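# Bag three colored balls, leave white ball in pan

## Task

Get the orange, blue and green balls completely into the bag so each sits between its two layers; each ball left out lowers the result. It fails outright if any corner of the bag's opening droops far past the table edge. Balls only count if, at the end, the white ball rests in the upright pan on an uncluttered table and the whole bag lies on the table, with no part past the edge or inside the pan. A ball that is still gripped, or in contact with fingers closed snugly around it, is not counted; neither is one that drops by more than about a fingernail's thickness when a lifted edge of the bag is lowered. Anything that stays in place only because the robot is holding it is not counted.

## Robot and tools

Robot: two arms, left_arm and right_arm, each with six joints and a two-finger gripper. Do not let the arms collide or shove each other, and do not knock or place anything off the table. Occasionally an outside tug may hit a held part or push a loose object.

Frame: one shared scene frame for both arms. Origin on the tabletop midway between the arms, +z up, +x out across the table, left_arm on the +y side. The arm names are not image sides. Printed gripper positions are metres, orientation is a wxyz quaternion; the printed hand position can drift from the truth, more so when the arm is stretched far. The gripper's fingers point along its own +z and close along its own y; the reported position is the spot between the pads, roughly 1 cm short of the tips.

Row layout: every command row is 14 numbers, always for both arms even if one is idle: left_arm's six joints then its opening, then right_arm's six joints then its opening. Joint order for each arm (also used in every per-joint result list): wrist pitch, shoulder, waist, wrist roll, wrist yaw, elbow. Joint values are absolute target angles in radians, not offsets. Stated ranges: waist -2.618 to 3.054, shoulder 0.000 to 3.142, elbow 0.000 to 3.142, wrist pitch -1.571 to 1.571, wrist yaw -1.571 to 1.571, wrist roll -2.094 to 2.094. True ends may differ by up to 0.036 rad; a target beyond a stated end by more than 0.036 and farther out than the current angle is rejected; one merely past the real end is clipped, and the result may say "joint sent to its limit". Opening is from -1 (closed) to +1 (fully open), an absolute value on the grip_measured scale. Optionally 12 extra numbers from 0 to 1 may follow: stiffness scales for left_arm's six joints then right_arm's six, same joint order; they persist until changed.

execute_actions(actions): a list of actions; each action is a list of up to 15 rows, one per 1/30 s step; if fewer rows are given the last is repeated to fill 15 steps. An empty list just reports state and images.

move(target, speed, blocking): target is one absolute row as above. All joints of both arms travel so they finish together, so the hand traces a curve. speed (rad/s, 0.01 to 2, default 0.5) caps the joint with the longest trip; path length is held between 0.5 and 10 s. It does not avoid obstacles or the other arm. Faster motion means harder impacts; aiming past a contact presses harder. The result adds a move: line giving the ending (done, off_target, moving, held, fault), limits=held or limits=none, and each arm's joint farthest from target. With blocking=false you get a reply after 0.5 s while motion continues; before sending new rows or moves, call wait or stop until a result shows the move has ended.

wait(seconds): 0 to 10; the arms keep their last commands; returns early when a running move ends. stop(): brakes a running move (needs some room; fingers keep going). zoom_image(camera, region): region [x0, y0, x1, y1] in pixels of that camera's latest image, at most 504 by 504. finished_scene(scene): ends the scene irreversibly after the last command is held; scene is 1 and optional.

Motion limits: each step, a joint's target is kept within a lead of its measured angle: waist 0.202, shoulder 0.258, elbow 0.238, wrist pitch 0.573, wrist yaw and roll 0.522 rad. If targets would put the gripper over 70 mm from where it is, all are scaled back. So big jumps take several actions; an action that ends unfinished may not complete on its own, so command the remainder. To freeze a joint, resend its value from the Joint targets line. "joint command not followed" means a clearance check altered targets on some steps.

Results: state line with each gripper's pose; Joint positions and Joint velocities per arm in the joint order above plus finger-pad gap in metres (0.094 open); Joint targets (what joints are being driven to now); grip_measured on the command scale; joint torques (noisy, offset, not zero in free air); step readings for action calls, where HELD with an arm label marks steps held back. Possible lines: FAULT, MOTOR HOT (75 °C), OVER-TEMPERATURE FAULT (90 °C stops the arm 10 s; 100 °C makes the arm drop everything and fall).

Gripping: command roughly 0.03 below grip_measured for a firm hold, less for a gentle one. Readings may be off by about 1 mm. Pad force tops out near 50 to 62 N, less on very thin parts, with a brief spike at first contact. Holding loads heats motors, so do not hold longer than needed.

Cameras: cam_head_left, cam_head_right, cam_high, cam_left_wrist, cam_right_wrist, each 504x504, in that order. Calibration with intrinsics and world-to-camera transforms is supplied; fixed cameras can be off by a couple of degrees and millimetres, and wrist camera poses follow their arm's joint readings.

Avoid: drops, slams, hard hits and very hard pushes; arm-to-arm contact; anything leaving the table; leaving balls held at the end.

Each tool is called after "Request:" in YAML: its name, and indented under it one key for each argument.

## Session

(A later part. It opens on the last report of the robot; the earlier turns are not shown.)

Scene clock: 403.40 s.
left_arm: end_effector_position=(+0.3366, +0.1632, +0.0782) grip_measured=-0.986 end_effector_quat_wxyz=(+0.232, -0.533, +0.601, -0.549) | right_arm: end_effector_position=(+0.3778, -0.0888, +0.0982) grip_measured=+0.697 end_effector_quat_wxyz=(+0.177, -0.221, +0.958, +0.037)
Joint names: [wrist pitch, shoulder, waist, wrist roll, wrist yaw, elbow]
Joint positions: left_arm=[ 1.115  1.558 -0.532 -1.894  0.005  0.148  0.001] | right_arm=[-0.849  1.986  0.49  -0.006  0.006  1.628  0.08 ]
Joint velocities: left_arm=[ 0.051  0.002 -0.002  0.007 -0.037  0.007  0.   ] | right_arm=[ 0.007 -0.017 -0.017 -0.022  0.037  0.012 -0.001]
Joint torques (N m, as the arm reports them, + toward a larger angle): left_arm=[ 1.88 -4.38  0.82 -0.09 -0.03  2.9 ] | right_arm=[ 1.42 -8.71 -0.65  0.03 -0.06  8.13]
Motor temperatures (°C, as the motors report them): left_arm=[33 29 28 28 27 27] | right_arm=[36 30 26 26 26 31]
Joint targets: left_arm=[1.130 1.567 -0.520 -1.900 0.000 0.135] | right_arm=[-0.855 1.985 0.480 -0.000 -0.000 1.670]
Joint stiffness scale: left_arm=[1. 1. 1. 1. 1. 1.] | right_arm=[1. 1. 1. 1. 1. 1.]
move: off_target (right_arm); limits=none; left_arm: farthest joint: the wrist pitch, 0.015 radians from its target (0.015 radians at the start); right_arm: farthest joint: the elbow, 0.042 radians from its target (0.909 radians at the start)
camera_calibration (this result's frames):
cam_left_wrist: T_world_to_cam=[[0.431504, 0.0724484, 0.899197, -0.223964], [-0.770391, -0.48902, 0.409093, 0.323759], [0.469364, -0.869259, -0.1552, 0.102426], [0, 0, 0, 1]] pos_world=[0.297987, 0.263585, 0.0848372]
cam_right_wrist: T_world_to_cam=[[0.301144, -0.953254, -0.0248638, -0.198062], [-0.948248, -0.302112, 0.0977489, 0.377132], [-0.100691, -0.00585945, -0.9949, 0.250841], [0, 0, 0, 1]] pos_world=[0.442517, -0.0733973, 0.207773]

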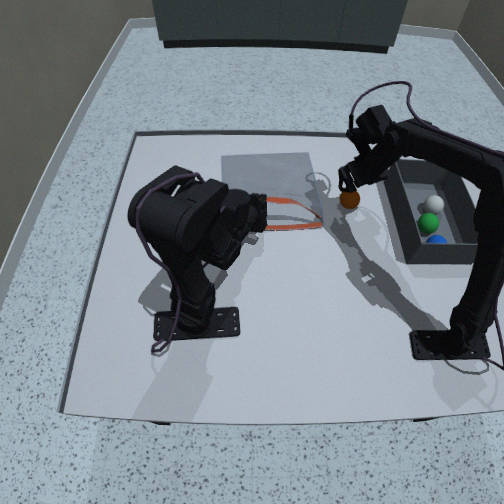

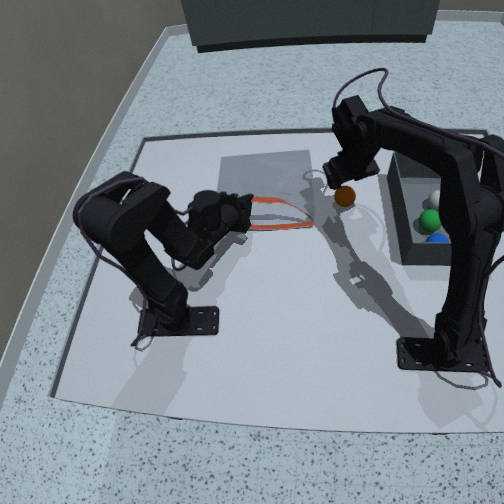

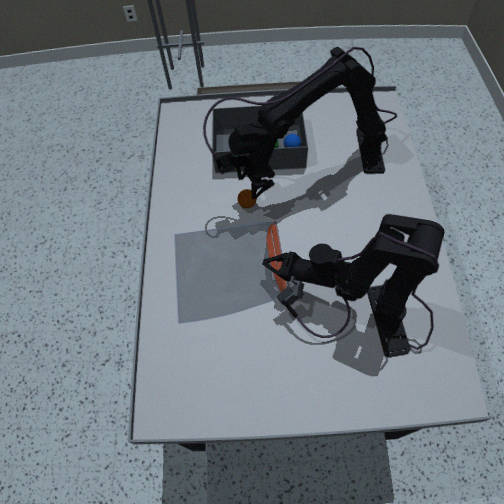

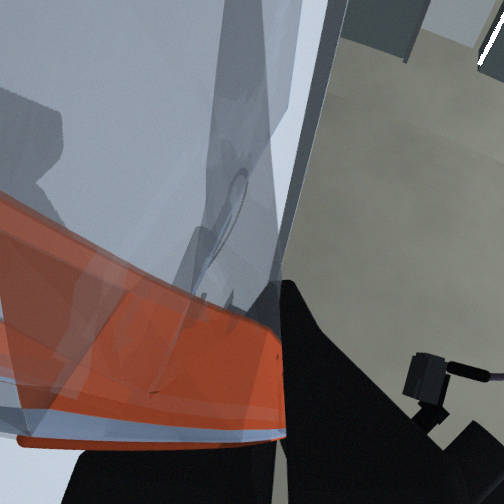

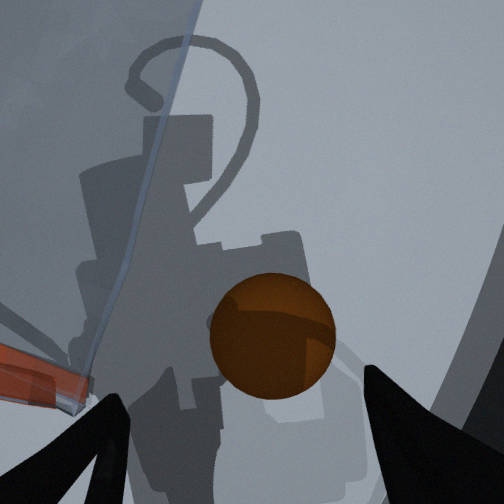

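Request:
move:
  target: [1.13,1.567,-0.52,-1.9,0,0.135,-1, -0.855,1.985,0.453,0,0,1.67,1]
  speed: 0.2

Request:
move:
  target: [1.13,1.567,-0.52,-1.9,0,0.135,-1, -0.57,2.063,0.453,0,0,1.43,1]
  speed: 0.25

Scene clock: 409.00 s.
left_arm: end_effector_position=(+0.3366, +0.1632, +0.0782) grip_measured=-0.986 end_effector_quat_wxyz=(+0.232, -0.533, +0.601, -0.549) | right_arm: end_effector_position=(+0.3834, -0.1013, +0.0981) grip_measured=+1.000 end_effector_quat_wxyz=(+0.177, -0.207, +0.962, +0.034)
Joint names: [wrist pitch, shoulder, waist, wrist roll, wrist yaw, elbow]
Joint positions: left_arm=[ 1.115  1.558 -0.532 -1.894  0.005  0.148  0.001] | right_arm=[-0.85   1.986  0.461 -0.004  0.006  1.628  0.094]
Joint velocities: left_arm=[-0.022 -0.007 -0.007 -0.022  0.007 -0.002  0.001] | right_arm=[ 0.066 -0.002 -0.007  0.007  0.022 -0.007  0.   ]
Joint torques (N m, as the arm reports them, + toward a larger angle): left_arm=[ 1.88 -4.35  0.79 -0.08 -0.02  2.85] | right_arm=[ 1.4  -8.72 -0.5   0.03 -0.07  8.12]
Motor temperatures (°C, as the motors report them): left_arm=[34 29 28 28 27 27] | right_arm=[35 30 26 26 26 31]
Joint targets: left_arm=[1.130 1.567 -0.520 -1.900 -0.000 0.135] | right_arm=[-0.855 1.985 0.453 0.000 0.000 1.670]
Joint stiffness scale: left_arm=[1. 1. 1. 1. 1. 1.] | right_arm=[1. 1. 1. 1. 1. 1.]
move: off_target (right_arm); limits=none; left_arm: farthest joint: the wrist pitch, 0.015 radians from its target (0.015 radians at the start); right_arm: farthest joint: the elbow, 0.042 radians from its target (0.042 radians at the start)
camera_calibration (this result's frames):
cam_left_wrist: T_world_to_cam=[[0.431504, 0.0724484, 0.899197, -0.223964], [-0.770391, -0.48902, 0.409093, 0.323759], [0.469364, -0.869259, -0.1552, 0.102426], [0, 0, 0, 1]] pos_world=[0.297987, 0.263585, 0.0848372]
cam_right_wrist: T_world_to_cam=[[0.271967, -0.961978, -0.0251577, -0.201302], [-0.95692, -0.273115, 0.0985512, 0.384858], [-0.101675, -0.00272877, -0.994814, 0.25195], [0, 0, 0, 1]] pos_world=[0.448642, -0.0878501, 0.20765]

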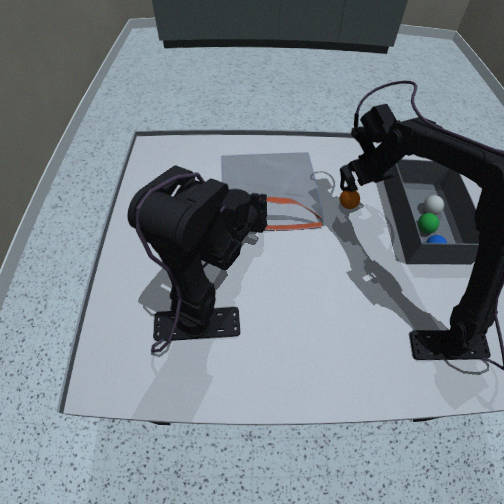

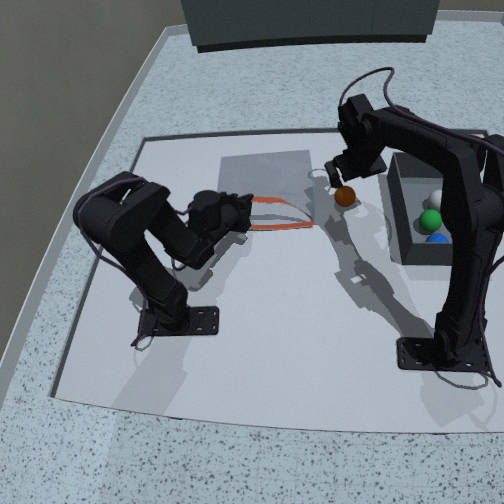

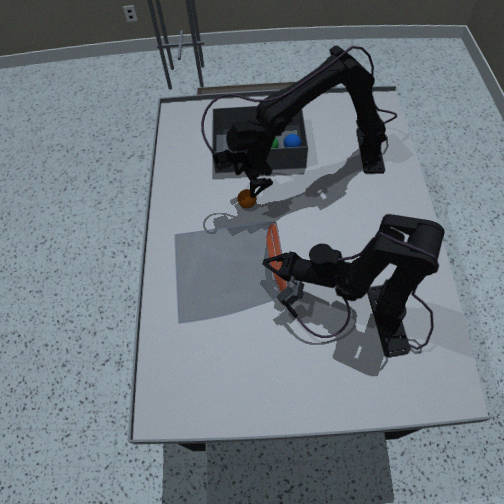

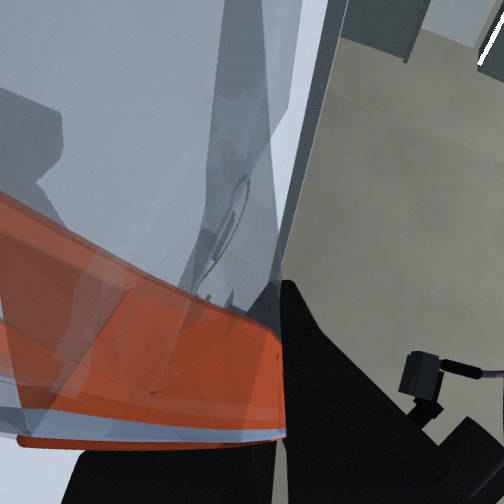

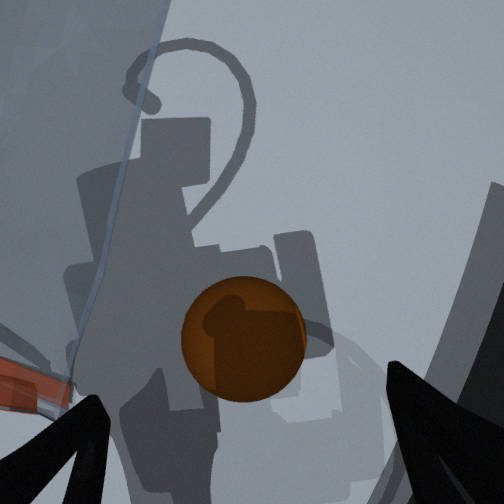

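Scene clock: 410.80 s.
left_arm: end_effector_position=(+0.3366, +0.1632, +0.0782) grip_measured=-0.986 end_effector_quat_wxyz=(+0.232, -0.533, +0.601, -0.549) | right_arm: end_effector_position=(+0.3853, -0.1005, +0.0231) grip_measured=+1.000 end_effector_quat_wxyz=(+0.175, -0.207, +0.962, +0.034)
Joint names: [wrist pitch, shoulder, waist, wrist roll, wrist yaw, elbow]
Joint positions: left_arm=[ 1.115  1.558 -0.532 -1.894  0.005  0.148  0.001] | right_arm=[-0.586  2.069  0.461 -0.004  0.006  1.444  0.094]
Joint velocities: left_arm=[-0.007 -0.007 -0.012 -0.051 -0.037  0.022 -0.   ] | right_arm=[-0.007  0.007 -0.002 -0.022  0.007  0.012  0.   ]
Joint torques (N m, as the arm reports them, + toward a larger angle): left_arm=[ 1.88 -4.31  0.84 -0.09 -0.02  2.89] | right_arm=[ 1.64 -9.39 -0.52  0.02 -0.07  4.33]
Motor temperatures (°C, as the motors report them): left_arm=[34 29 28 28 27 27] | right_arm=[35 30 26 26 26 31]
Joint targets: left_arm=[1.130 1.567 -0.520 -1.900 0.000 0.135] | right_arm=[-0.570 2.063 0.453 -0.000 -0.000 1.430]
Joint stiffness scale: left_arm=[1. 1. 1. 1. 1. 1.] | right_arm=[1. 1. 1. 1. 1. 1.]
move: done; limits=none; left_arm: farthest joint: the wrist pitch, 0.015 radians from its target (0.015 radians at the start); right_arm: farthest joint: the wrist pitch, 0.016 radians from its target (0.280 radians at the start)
camera_calibration (this result's frames):
cam_left_wrist: T_world_to_cam=[[0.431504, 0.0724484, 0.899197, -0.223964], [-0.770391, -0.48902, 0.409093, 0.323759], [0.469364, -0.869259, -0.1552, 0.102426], [0, 0, 0, 1]] pos_world=[0.297987, 0.263585, 0.0848372]
cam_right_wrist: T_world_to_cam=[[0.271889, -0.962012, -0.024664, -0.202872], [-0.956606, -0.272974, 0.101933, 0.394125], [-0.104793, -0.00412074, -0.994485, 0.178605], [0, 0, 0, 1]] pos_world=[0.450898, -0.0868433, 0.132442]

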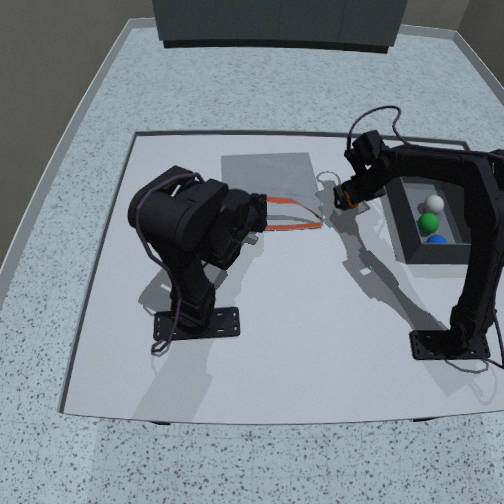

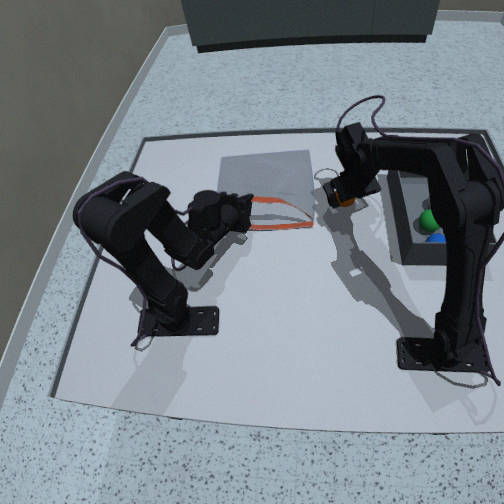

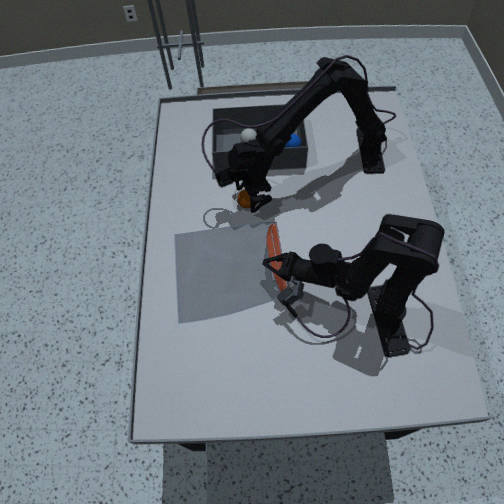

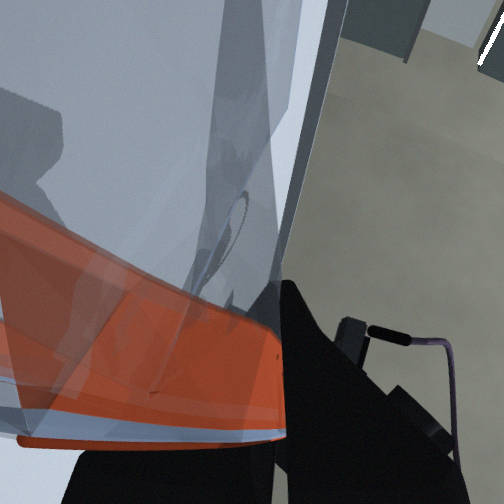

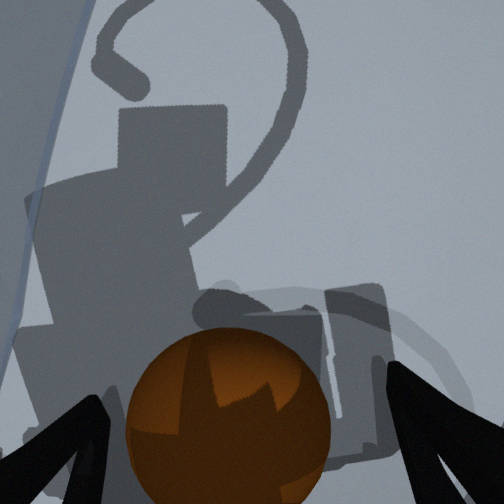

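Request:
execute_actions:
  actions:
    - [[1.13,1.567,-0.52,-1.9,0,0.135,-1,-0.555,2.063,0.483,0,0,1.43,0.6]]
    - [[1.13,1.567,-0.52,-1.9,0,0.135,-1,-0.555,2.063,0.483,0,0,1.43,0.4]]
    - [[1.13,1.567,-0.52,-1.9,0,0.135,-1,-0.555,2.063,0.483,0,0,1.43,0.3]]
    - [[1.13,1.567,-0.52,-1.9,0,0.135,-1,-0.555,2.063,0.483,0,0,1.43,0.2]]

Scene clock: 419.03 s.
left_arm: end_effector_position=(+0.3366, +0.1632, +0.0782) grip_measured=-0.986 end_effector_quat_wxyz=(+0.232, -0.533, +0.601, -0.549) | right_arm: end_effector_position=(+0.3862, -0.0938, +0.0245) grip_measured=+0.204 end_effector_quat_wxyz=(+0.183, -0.212, +0.959, +0.037)
Joint names: [wrist pitch, shoulder, waist, wrist roll, wrist yaw, elbow]
Joint positions: left_arm=[ 1.115  1.558 -0.532 -1.894  0.005  0.148  0.001] | right_arm=[-0.571  2.069  0.473 -0.004  0.006  1.444  0.057]
Joint velocities: left_arm=[-0.022 -0.007 -0.012  0.007  0.022  0.012 -0.001] | right_arm=[-0.051 -0.007  0.012 -0.051 -0.051  0.002  0.001]
Joint torques (N m, as the arm reports them, + toward a larger angle): left_arm=[ 1.87 -4.35  0.79 -0.08 -0.02  2.88] | right_arm=[ 1.67 -9.4   0.7   0.02 -0.06  4.34]
Motor temperatures (°C, as the motors report them): left_arm=[34 29 28 28 27 27] | right_arm=[34 31 26 26 26 31]
Joint targets: left_arm=[1.130 1.567 -0.520 -1.900 -0.000 0.135] | right_arm=[-0.555 2.063 0.483 -0.000 -0.000 1.430]
Joint stiffness scale: left_arm=[1. 1. 1. 1. 1. 1.] | right_arm=[1. 1. 1. 1. 1. 1.]
Step readings (joint positions; steps 1 to 15: 1st action; 16 to 30: 2nd action; 31 to 45: 3rd action; 46 to 60: 4th action):
0: left_arm=[1.115 1.558 -0.532 -1.894 0.005 0.148] | right_arm=[-0.586 2.069 0.461 -0.004 0.006 1.444]
1: left_arm=[1.115 1.558 -0.532 -1.894 0.005 0.148] | right_arm=[-0.585 2.069 0.462 -0.004 0.006 1.444]
2: left_arm=[1.115 1.558 -0.532 -1.894 0.005 0.148] | right_arm=[-0.582 2.069 0.463 -0.004 0.006 1.444]
4: left_arm=[1.115 1.558 -0.532 -1.894 0.005 0.148] | right_arm=[-0.578 2.069 0.467 -0.004 0.006 1.444]
8: left_arm=[1.115 1.558 -0.532 -1.894 0.005 0.148] | right_arm=[-0.574 2.069 0.473 -0.004 0.006 1.444]
15: left_arm=[1.115 1.558 -0.532 -1.894 0.005 0.148] | right_arm=[-0.572 2.069 0.473 -0.004 0.006 1.444]
16: left_arm=[1.115 1.558 -0.532 -1.894 0.005 0.148] | right_arm=[-0.572 2.069 0.473 -0.004 0.006 1.444]
17: left_arm=[1.115 1.558 -0.532 -1.894 0.005 0.148] | right_arm=[-0.571 2.069 0.473 -0.004 0.006 1.444]
19: left_arm=[1.115 1.558 -0.532 -1.894 0.005 0.148] | right_arm=[-0.571 2.069 0.473 -0.004 0.006 1.444]
23: left_arm=[1.115 1.558 -0.532 -1.894 0.005 0.148] | right_arm=[-0.571 2.069 0.473 -0.004 0.006 1.444]
30: left_arm=[1.115 1.558 -0.532 -1.894 0.005 0.148] | right_arm=[-0.571 2.069 0.473 -0.004 0.006 1.444]
31: left_arm=[1.115 1.558 -0.532 -1.894 0.005 0.148] | right_arm=[-0.571 2.069 0.473 -0.004 0.006 1.444]
32: left_arm=[1.115 1.558 -0.532 -1.894 0.005 0.148] | right_arm=[-0.571 2.069 0.473 -0.004 0.006 1.444]
34: left_arm=[1.115 1.558 -0.532 -1.894 0.005 0.148] | right_arm=[-0.571 2.069 0.473 -0.004 0.006 1.444]
38: left_arm=[1.115 1.558 -0.532 -1.894 0.005 0.148] | right_arm=[-0.571 2.069 0.473 -0.004 0.006 1.444]
45: left_arm=[1.115 1.558 -0.532 -1.894 0.005 0.148] | right_arm=[-0.571 2.069 0.473 -0.004 0.006 1.444]
46: left_arm=[1.115 1.558 -0.532 -1.894 0.005 0.148] | right_arm=[-0.571 2.069 0.473 -0.004 0.006 1.444]
47: left_arm=[1.115 1.558 -0.532 -1.894 0.005 0.148] | right_arm=[-0.571 2.069 0.473 -0.004 0.006 1.444]
49: left_arm=[1.115 1.558 -0.532 -1.894 0.005 0.148] | right_arm=[-0.571 2.069 0.473 -0.004 0.006 1.444]
53: left_arm=[1.115 1.558 -0.532 -1.894 0.005 0.148] | right_arm=[-0.571 2.069 0.473 -0.004 0.006 1.444]
60: Joint positions above
camera_calibration (this result's frames):
cam_left_wrist: T_world_to_cam=[[0.431504, 0.0724484, 0.899197, -0.223964], [-0.770391, -0.48902, 0.409093, 0.323759], [0.469364, -0.869259, -0.1552, 0.102426], [0, 0, 0, 1]] pos_world=[0.297987, 0.263585, 0.0848372]
cam_right_wrist: T_world_to_cam=[[0.283969, -0.958457, -0.0268561, -0.200927], [-0.954511, -0.285235, 0.0868945, 0.395042], [-0.090945, 0.000959046, -0.995855, 0.175235], [0, 0, 0, 1]] pos_world=[0.450066, -0.0800683, 0.134786]

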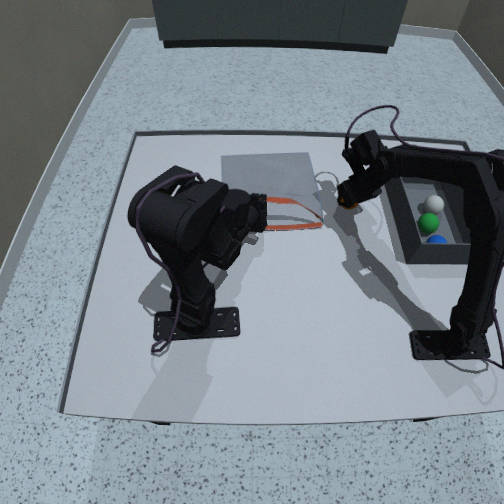

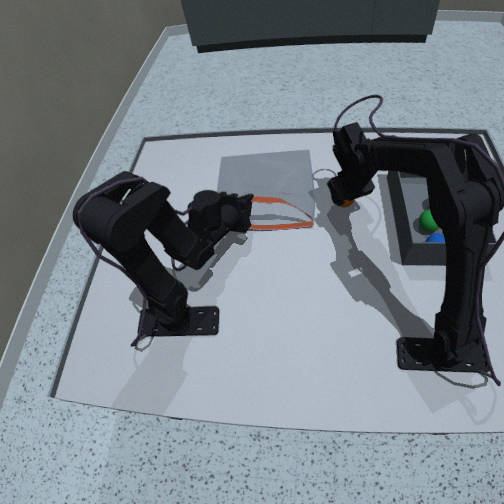

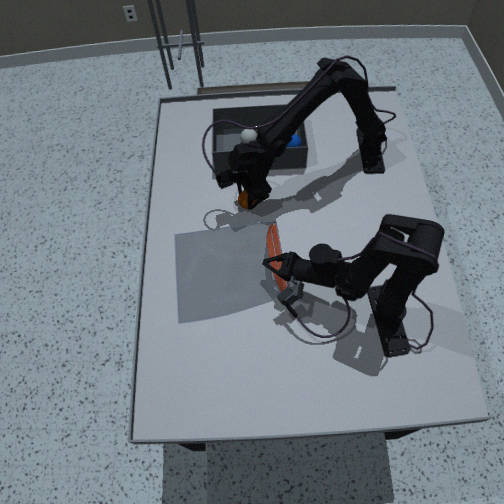

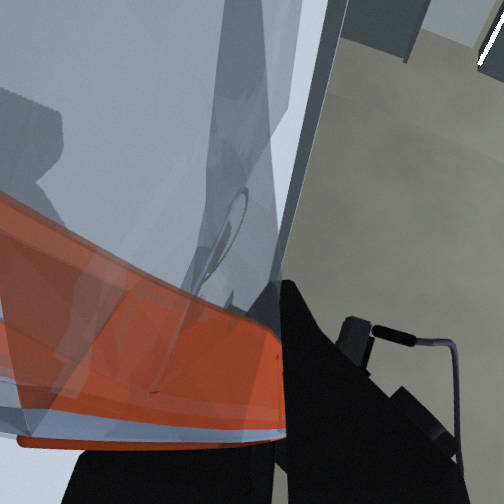

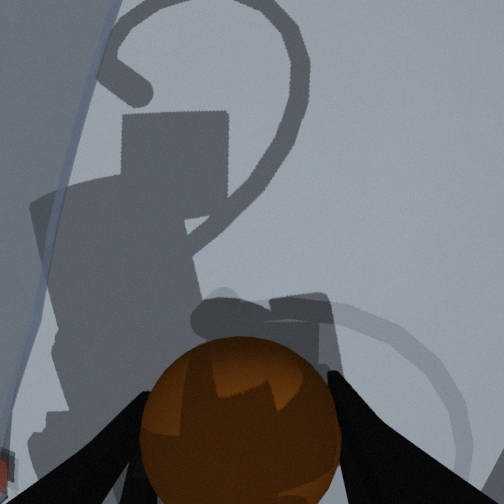

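Request:
execute_actions:
  actions:
    - [[1.13,1.567,-0.52,-1.9,0,0.135,-1,-0.555,2.063,0.483,0,0,1.43,0.14]]

Scene clock: 426.60 s.
left_arm: end_effector_position=(+0.3366, +0.1632, +0.0782) grip_measured=-0.986 end_effector_quat_wxyz=(+0.232, -0.533, +0.601, -0.549) | right_arm: end_effector_position=(+0.3862, -0.0938, +0.0245) grip_measured=+0.147 end_effector_quat_wxyz=(+0.183, -0.212, +0.959, +0.037)
Joint names: [wrist pitch, shoulder, waist, wrist roll, wrist yaw, elbow]
Joint positions: left_arm=[ 1.115  1.558 -0.532 -1.894  0.005  0.148  0.001] | right_arm=[-0.571  2.069  0.473 -0.004  0.006  1.444  0.054]
Joint velocities: left_arm=[-0.022  0.002 -0.007 -0.007 -0.066  0.007 -0.   ] | right_arm=[ 0.007 -0.032 -0.002 -0.007 -0.007 -0.012  0.001]
Joint torques (N m, as the arm reports them, + toward a larger angle): left_arm=[ 1.88 -4.35  0.79 -0.09 -0.03  2.88] | right_arm=[ 1.67 -9.39  0.71  0.03 -0.07  4.34]
Motor temperatures (°C, as the motors report them): left_arm=[34 29 28 28 27 27] | right_arm=[34 31 26 26 26 31]
Joint targets: left_arm=[1.130 1.567 -0.520 -1.900 0.000 0.135] | right_arm=[-0.555 2.063 0.483 -0.000 0.000 1.430]
Joint stiffness scale: left_arm=[1. 1. 1. 1. 1. 1.] | right_arm=[1. 1. 1. 1. 1. 1.]
Step readings (joint positions):
0: left_arm=[1.115 1.558 -0.532 -1.894 0.005 0.148] | right_arm=[-0.571 2.069 0.473 -0.004 0.006 1.444]
1: left_arm=[1.115 1.558 -0.532 -1.894 0.005 0.148] | right_arm=[-0.571 2.069 0.473 -0.004 0.006 1.444]
2: left_arm=[1.115 1.558 -0.532 -1.894 0.005 0.148] | right_arm=[-0.571 2.069 0.473 -0.004 0.006 1.444]
4: left_arm=[1.115 1.558 -0.532 -1.894 0.005 0.148] | right_arm=[-0.571 2.069 0.473 -0.004 0.006 1.444]
8: left_arm=[1.115 1.558 -0.532 -1.894 0.005 0.148] | right_arm=[-0.571 2.069 0.473 -0.004 0.006 1.444]
15: Joint positions above
camera_calibration (this result's frames):
cam_left_wrist: T_world_to_cam=[[0.431504, 0.0724484, 0.899197, -0.223964], [-0.770391, -0.48902, 0.409093, 0.323759], [0.469364, -0.869259, -0.1552, 0.102426], [0, 0, 0, 1]] pos_world=[0.297987, 0.263585, 0.0848372]
cam_right_wrist: T_world_to_cam=[[0.283969, -0.958457, -0.0268561, -0.200927], [-0.954511, -0.285235, 0.0868945, 0.395042], [-0.090945, 0.000959046, -0.995855, 0.175235], [0, 0, 0, 1]] pos_world=[0.450066, -0.0800683, 0.134786]

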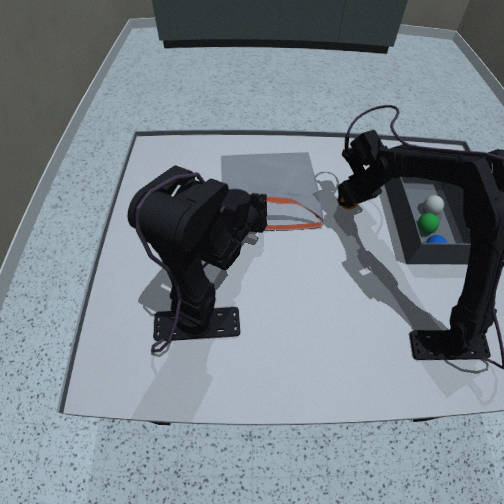

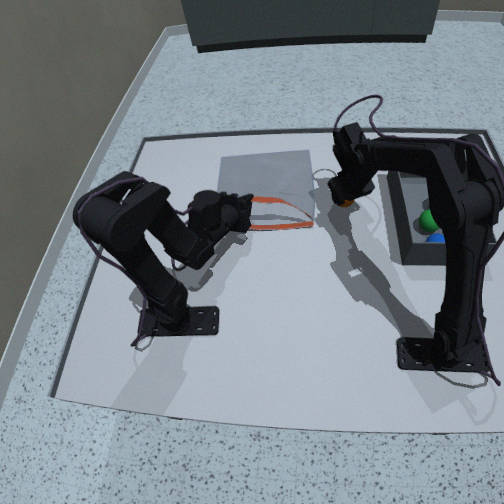

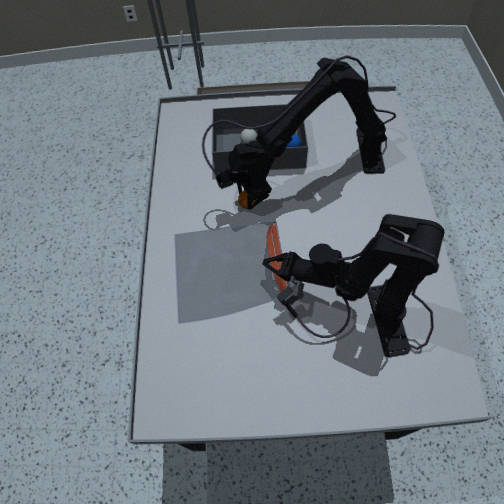

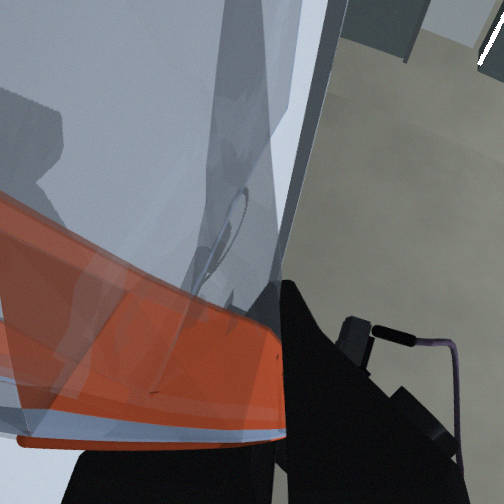

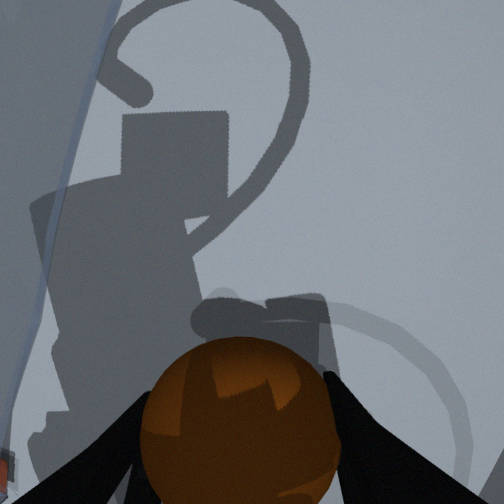

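Request:
execute_actions:
  actions:
    - [[1.13,1.567,-0.52,-1.9,0,0.135,-1,-0.555,2.063,0.483,0,0,1.43,0.06]]

Scene clock: 429.83 s.
left_arm: end_effector_position=(+0.3366, +0.1632, +0.0782) grip_measured=-0.986 end_effector_quat_wxyz=(+0.232, -0.533, +0.601, -0.549) | right_arm: end_effector_position=(+0.3862, -0.0938, +0.0245) grip_measured=+0.073 end_effector_quat_wxyz=(+0.183, -0.212, +0.959, +0.037)
Joint names: [wrist pitch, shoulder, waist, wrist roll, wrist yaw, elbow]
Joint positions: left_arm=[ 1.115  1.558 -0.532 -1.894  0.005  0.148  0.001] | right_arm=[-0.571  2.069  0.473 -0.004  0.006  1.444  0.05 ]
Joint velocities: left_arm=[-0.022 -0.007 -0.002  0.037 -0.081  0.012 -0.001] | right_arm=[-0.037 -0.002  0.022 -0.037 -0.081 -0.007  0.001]
Joint torques (N m, as the arm reports them, + toward a larger angle): left_arm=[ 1.88 -4.34  0.81 -0.08 -0.03  2.85] | right_arm=[ 1.67 -9.39  0.71  0.03 -0.07  4.33]
Motor temperatures (°C, as the motors report them): left_arm=[35 29 28 28 27 27] | right_arm=[34 31 26 26 26 31]
Joint targets: left_arm=[1.130 1.567 -0.520 -1.900 0.000 0.135] | right_arm=[-0.555 2.063 0.483 -0.000 -0.000 1.430]
Joint stiffness scale: left_arm=[1. 1. 1. 1. 1. 1.] | right_arm=[1. 1. 1. 1. 1. 1.]
Step readings (joint positions):
0: left_arm=[1.115 1.558 -0.532 -1.894 0.005 0.148] | right_arm=[-0.571 2.069 0.473 -0.004 0.006 1.444]
1: left_arm=[1.115 1.558 -0.532 -1.894 0.005 0.148] | right_arm=[-0.571 2.069 0.473 -0.004 0.006 1.444]
2: left_arm=[1.115 1.558 -0.532 -1.894 0.005 0.148] | right_arm=[-0.571 2.069 0.473 -0.004 0.006 1.444]
4: left_arm=[1.115 1.558 -0.532 -1.894 0.005 0.148] | right_arm=[-0.571 2.069 0.473 -0.004 0.006 1.444]
8: left_arm=[1.115 1.558 -0.532 -1.894 0.005 0.148] | right_arm=[-0.571 2.069 0.473 -0.004 0.006 1.444]
15: Joint positions above
camera_calibration (this result's frames):
cam_left_wrist: T_world_to_cam=[[0.431504, 0.0724484, 0.899197, -0.223964], [-0.770391, -0.48902, 0.409093, 0.323759], [0.469364, -0.869259, -0.1552, 0.102426], [0, 0, 0, 1]] pos_world=[0.297987, 0.263585, 0.0848372]
cam_right_wrist: T_world_to_cam=[[0.283969, -0.958457, -0.0268561, -0.200927], [-0.954511, -0.285235, 0.0868945, 0.395042], [-0.090945, 0.000959046, -0.995855, 0.175235], [0, 0, 0, 1]] pos_world=[0.450066, -0.0800683, 0.134786]

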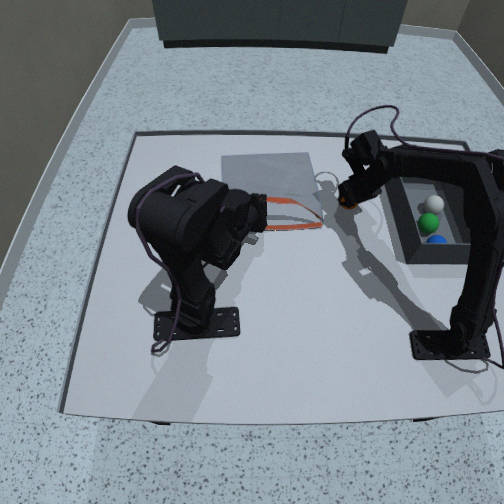

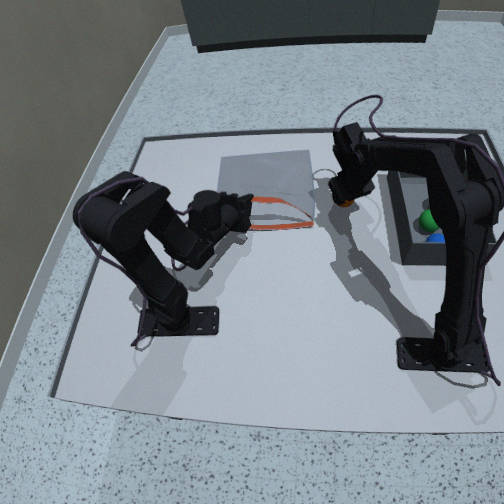

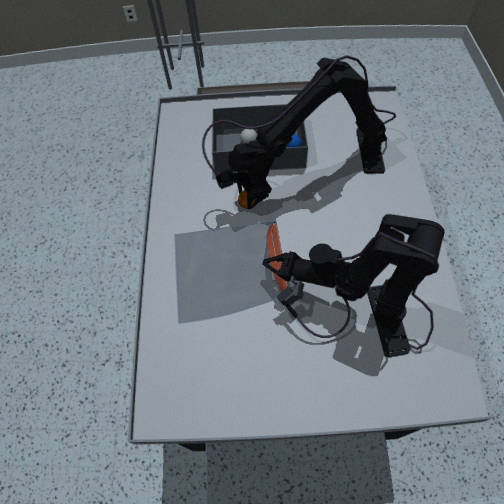

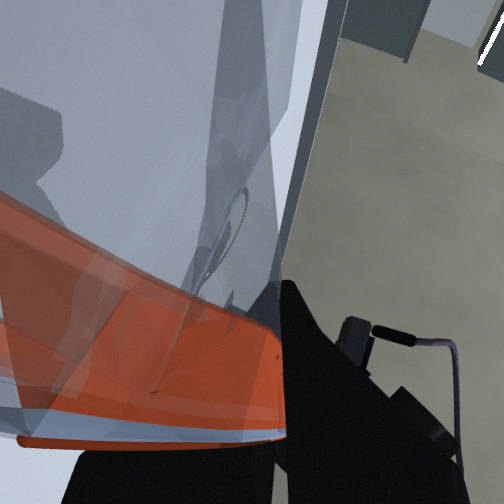

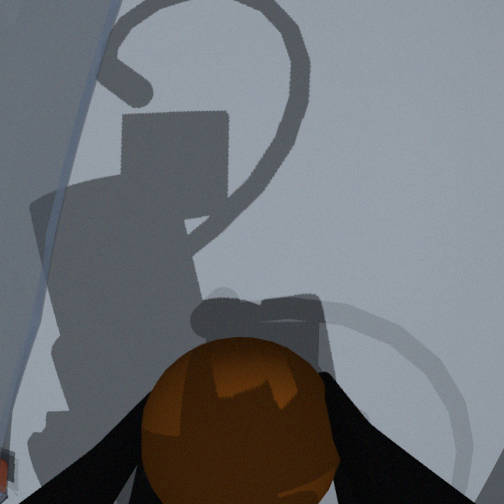

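Request:
move:
  target: [1.13,1.567,-0.52,-1.9,0,0.135,-1, 0.2,1.6,0.6,0.1,0.3,0.85,0.06]
  speed: 0.4

Request:
move:
  target: [1.13,1.567,-0.52,-1.9,0,0.135,-1, 1.16,2.05,1.185,0.17,0.6,0.605,0.06]
  speed: 0.4

Scene clock: 445.30 s.
left_arm: end_effector_position=(+0.3366, +0.1632, +0.0782) grip_measured=-0.986 end_effector_quat_wxyz=(+0.232, -0.533, +0.601, -0.549) | right_arm: end_effector_position=(+0.3733, -0.0964, +0.1261) grip_measured=+0.073 end_effector_quat_wxyz=(+0.488, -0.128, +0.863, +0.029)
Joint names: [wrist pitch, shoulder, waist, wrist roll, wrist yaw, elbow]
Joint positions: left_arm=[ 1.115  1.558 -0.532 -1.894  0.005  0.148  0.001] | right_arm=[0.18  1.623 0.588 0.095 0.288 0.866 0.05 ]
Joint velocities: left_arm=[-0.037  0.007 -0.007  0.037  0.007 -0.012 -0.001] | right_arm=[ 0.007 -0.002 -0.022 -0.007 -0.022  0.007  0.   ]
Joint torques (N m, as the arm reports them, + toward a larger angle): left_arm=[ 1.88 -4.34  0.78 -0.08 -0.03  2.89] | right_arm=[ 2.52 -7.64  0.84  0.04  0.18  4.52]
Motor temperatures (°C, as the motors report them): left_arm=[35 29 28 28 27 27] | right_arm=[34 32 26 26 26 31]
Joint targets: left_arm=[1.130 1.567 -0.520 -1.900 -0.000 0.135] | right_arm=[0.200 1.600 0.600 0.100 0.300 0.850]
Joint stiffness scale: left_arm=[1. 1. 1. 1. 1. 1.] | right_arm=[1. 1. 1. 1. 1. 1.]
move: off_target (right_arm); limits=none; left_arm: farthest joint: the wrist pitch, 0.015 radians from its target (0.015 radians at the start); right_arm: farthest joint: the shoulder, 0.023 radians from its target (0.469 radians at the start)
camera_calibration (this result's frames):
cam_left_wrist: T_world_to_cam=[[0.431504, 0.0724484, 0.899197, -0.223964], [-0.770391, -0.48902, 0.409093, 0.323759], [0.469364, -0.869259, -0.1552, 0.102426], [0, 0, 0, 1]] pos_world=[0.297987, 0.263585, 0.0848372]
cam_right_wrist: T_world_to_cam=[[0.156365, -0.986875, -0.0403338, -0.150403], [-0.839933, -0.111375, -0.531138, 0.425125], [0.519675, 0.116929, -0.846325, 0.0396291], [0, 0, 0, 1]] pos_world=[0.36, -0.105714, 0.253273]

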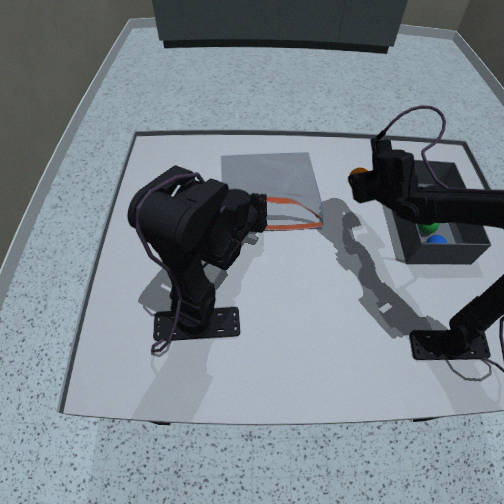

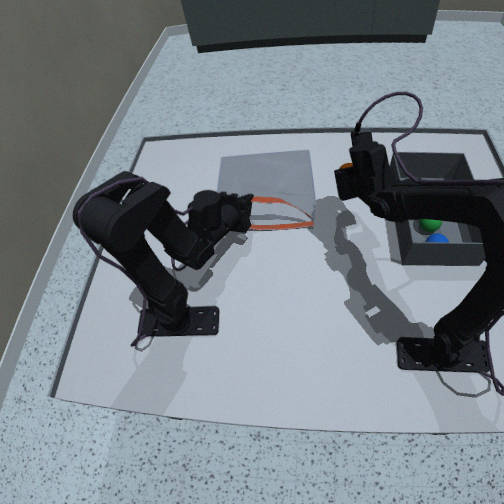

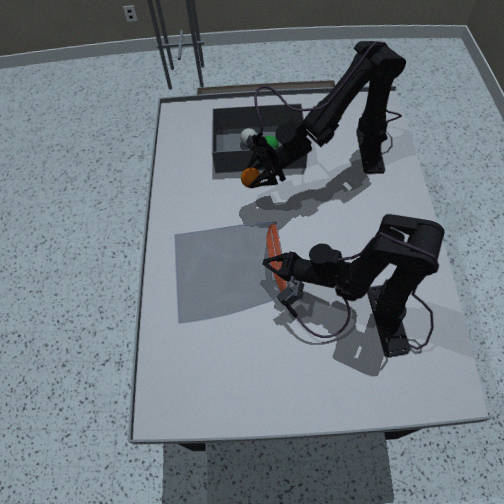

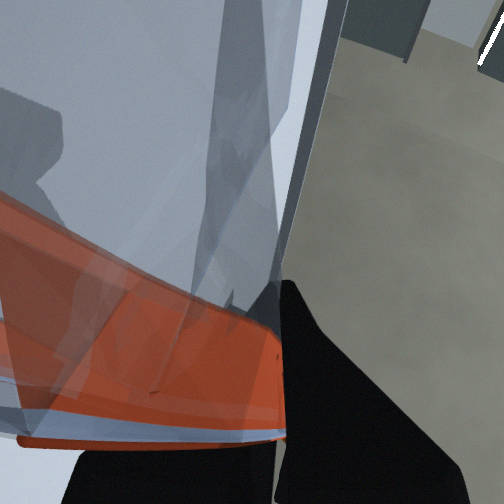

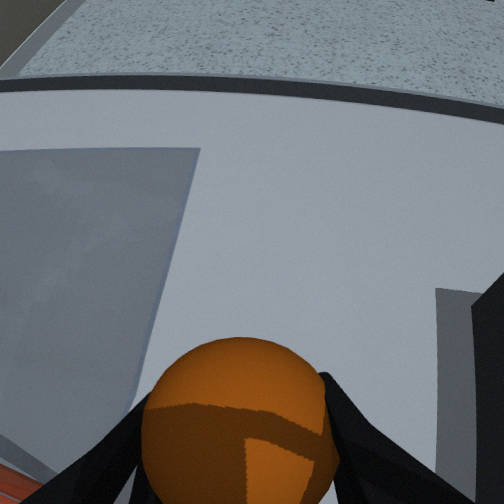

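Scene clock: 448.47 s.
left_arm: end_effector_position=(+0.3366, +0.1632, +0.0782) grip_measured=-0.986 end_effector_quat_wxyz=(+0.232, -0.533, +0.601, -0.549) | right_arm: end_effector_position=(+0.2355, +0.0730, +0.0580) grip_measured=+0.073 end_effector_quat_wxyz=(+0.597, -0.203, +0.758, +0.164)
Joint names: [wrist pitch, shoulder, waist, wrist roll, wrist yaw, elbow]
Joint positions: left_arm=[ 1.115  1.558 -0.532 -1.894  0.005  0.148  0.001] | right_arm=[1.142 2.05  1.177 0.166 0.588 0.625 0.05 ]
Joint velocities: left_arm=[-0.007 -0.002  0.002 -0.051  0.022  0.017 -0.001] | right_arm=[ 0.007 -0.012 -0.007 -0.037 -0.007 -0.002 -0.   ]
Joint torques (N m, as the arm reports them, + toward a larger angle): left_arm=[ 1.87 -4.34  0.77 -0.1  -0.02  2.88] | right_arm=[ 2.59 -6.93  0.55  0.02  0.18  2.14]
Motor temperatures (°C, as the motors report them): left_arm=[35 29 28 28 27 27] | right_arm=[34 31 26 26 26 31]
Joint targets: left_arm=[1.130 1.567 -0.520 -1.900 0.000 0.135] | right_arm=[1.160 2.050 1.185 0.170 0.600 0.605]
Joint stiffness scale: left_arm=[1. 1. 1. 1. 1. 1.] | right_arm=[1. 1. 1. 1. 1. 1.]
move: done; limits=none; left_arm: farthest joint: the wrist pitch, 0.015 radians from its target (0.015 radians at the start); right_arm: farthest joint: the elbow, 0.020 radians from its target (0.261 radians at the start)
camera_calibration (this result's frames):
cam_left_wrist: T_world_to_cam=[[0.431504, 0.0724484, 0.899197, -0.223964], [-0.770391, -0.48902, 0.409093, 0.323759], [0.469364, -0.869259, -0.1552, 0.102426], [0, 0, 0, 1]] pos_world=[0.297987, 0.263585, 0.0848372]
cam_right_wrist: T_world_to_cam=[[0.449576, -0.881568, -0.14394, -0.0352279], [-0.623348, -0.194217, -0.757441, 0.260222], [0.63978, 0.430252, -0.63684, -0.0294557], [0, 0, 0, 1]] pos_world=[0.196892, 0.0321572, 0.173274]

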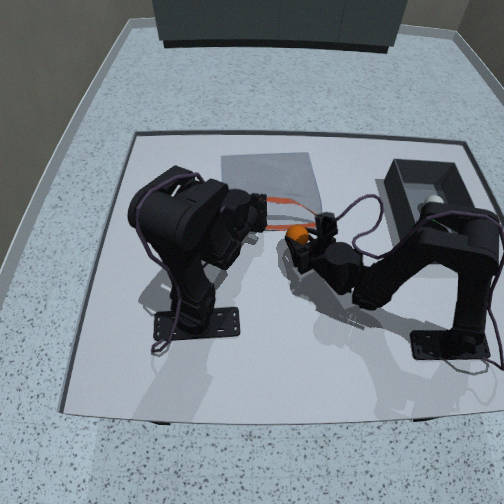

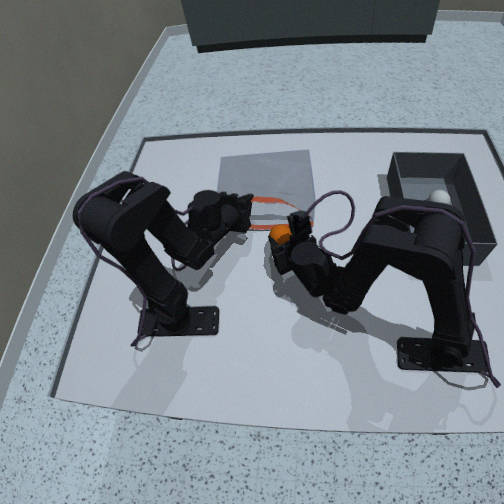

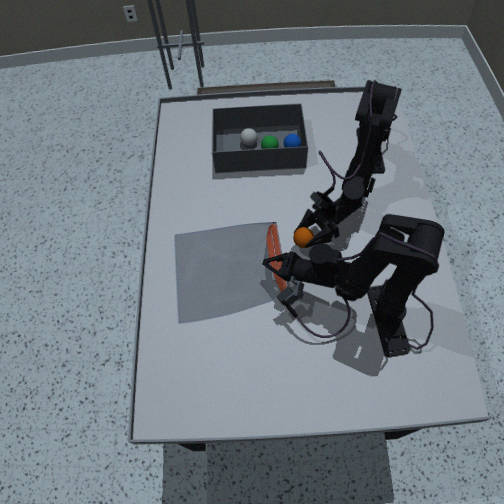

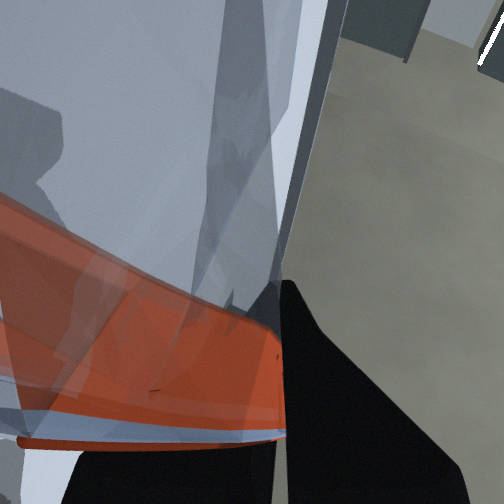

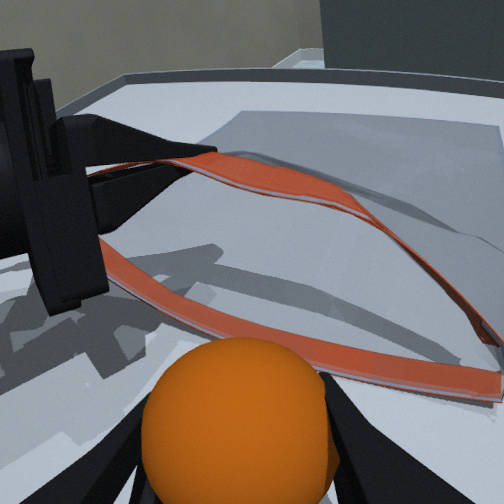

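Request:
move:
  target: [1.13,1.567,-0.52,-1.9,0,0.135,-1, 1.02,2.235,1.075,0.17,0.6,0.95,0.06]
  speed: 0.15

Scene clock: 454.57 s.
left_arm: end_effector_position=(+0.3366, +0.1632, +0.0782) grip_measured=-0.986 end_effector_quat_wxyz=(+0.232, -0.533, +0.601, -0.549) | right_arm: end_effector_position=(+0.2994, +0.1014, +0.0401) grip_measured=+0.073 end_effector_quat_wxyz=(+0.601, -0.171, +0.770, +0.132)
Joint names: [wrist pitch, shoulder, waist, wrist roll, wrist yaw, elbow]
Joint positions: left_arm=[ 1.115  1.558 -0.532 -1.894  0.005  0.148  0.001] | right_arm=[1.024 2.234 1.086 0.166 0.589 0.913 0.05 ]
Joint velocities: left_arm=[ 0.051 -0.007 -0.002  0.022 -0.022 -0.002 -0.002] | right_arm=[-0.007 -0.012 -0.007  0.037  0.022  0.007  0.   ]
Joint torques (N m, as the arm reports them, + toward a larger angle): left_arm=[ 1.87 -4.38  0.79 -0.08 -0.03  2.9 ] | right_arm=[ 2.33 -8.54 -0.76  0.02  0.17  6.16]
Motor temperatures (°C, as the motors report them): left_arm=[36 29 28 28 27 27] | right_arm=[35 31 26 26 26 31]
Joint targets: left_arm=[1.130 1.567 -0.520 -1.900 0.000 0.135] | right_arm=[1.020 2.235 1.075 0.170 0.600 0.950]
Joint stiffness scale: left_arm=[1. 1. 1. 1. 1. 1.] | right_arm=[1. 1. 1. 1. 1. 1.]
move: off_target (right_arm); limits=none; left_arm: farthest joint: the wrist pitch, 0.015 radians from its target (0.015 radians at the start); right_arm: farthest joint: the elbow, 0.037 radians from its target (0.325 radians at the start)
camera_calibration (this result's frames):
cam_left_wrist: T_world_to_cam=[[0.431504, 0.0724484, 0.899197, -0.223964], [-0.770391, -0.48902, 0.409093, 0.323759], [0.469364, -0.869259, -0.1552, 0.102426], [0, 0, 0, 1]] pos_world=[0.297987, 0.263585, 0.0848372]
cam_right_wrist: T_world_to_cam=[[0.366213, -0.920597, -0.135605, -0.0128464], [-0.643403, -0.14523, -0.751625, 0.292825], [0.67225, 0.362504, -0.6455, -0.0965046], [0, 0, 0, 1]] pos_world=[0.257984, 0.0656839, 0.156059]

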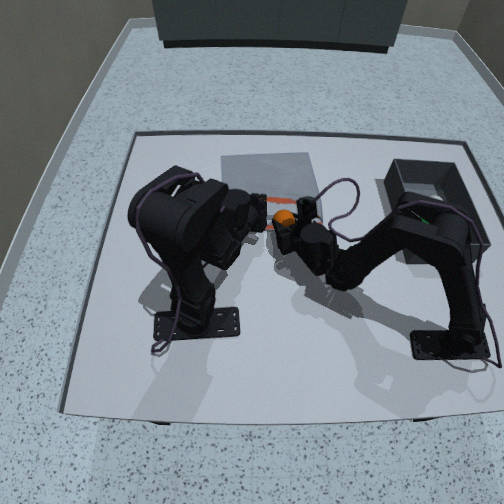

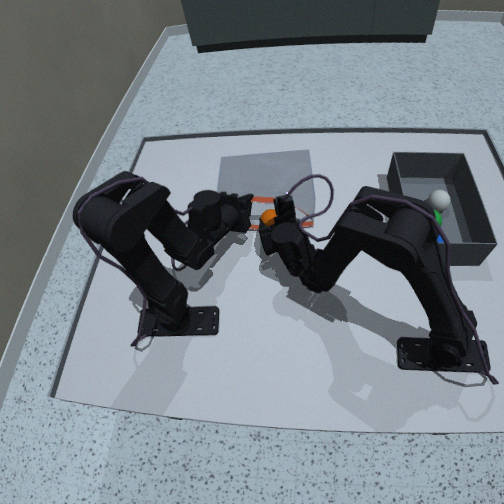

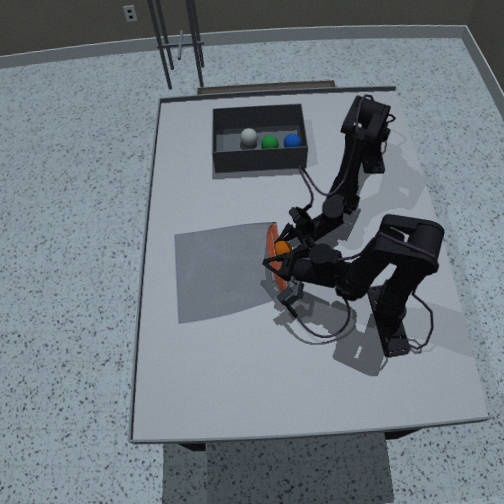

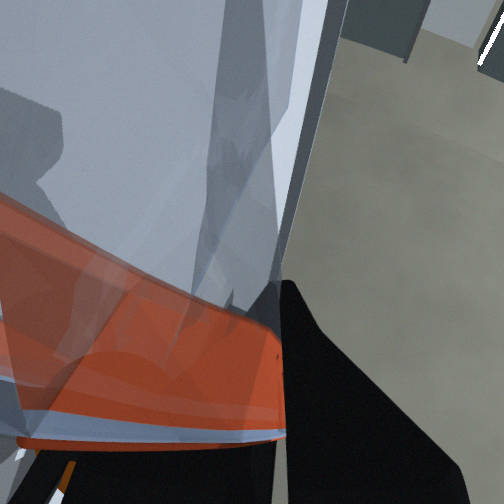

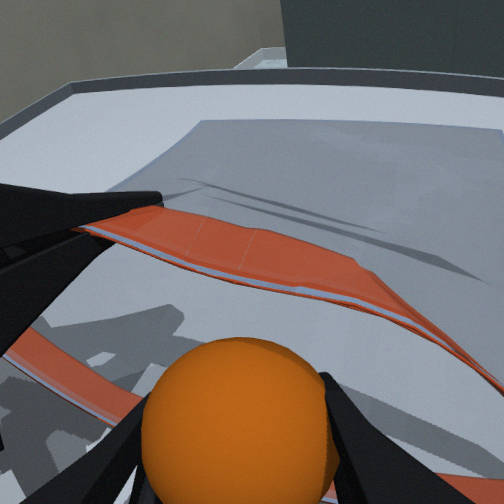

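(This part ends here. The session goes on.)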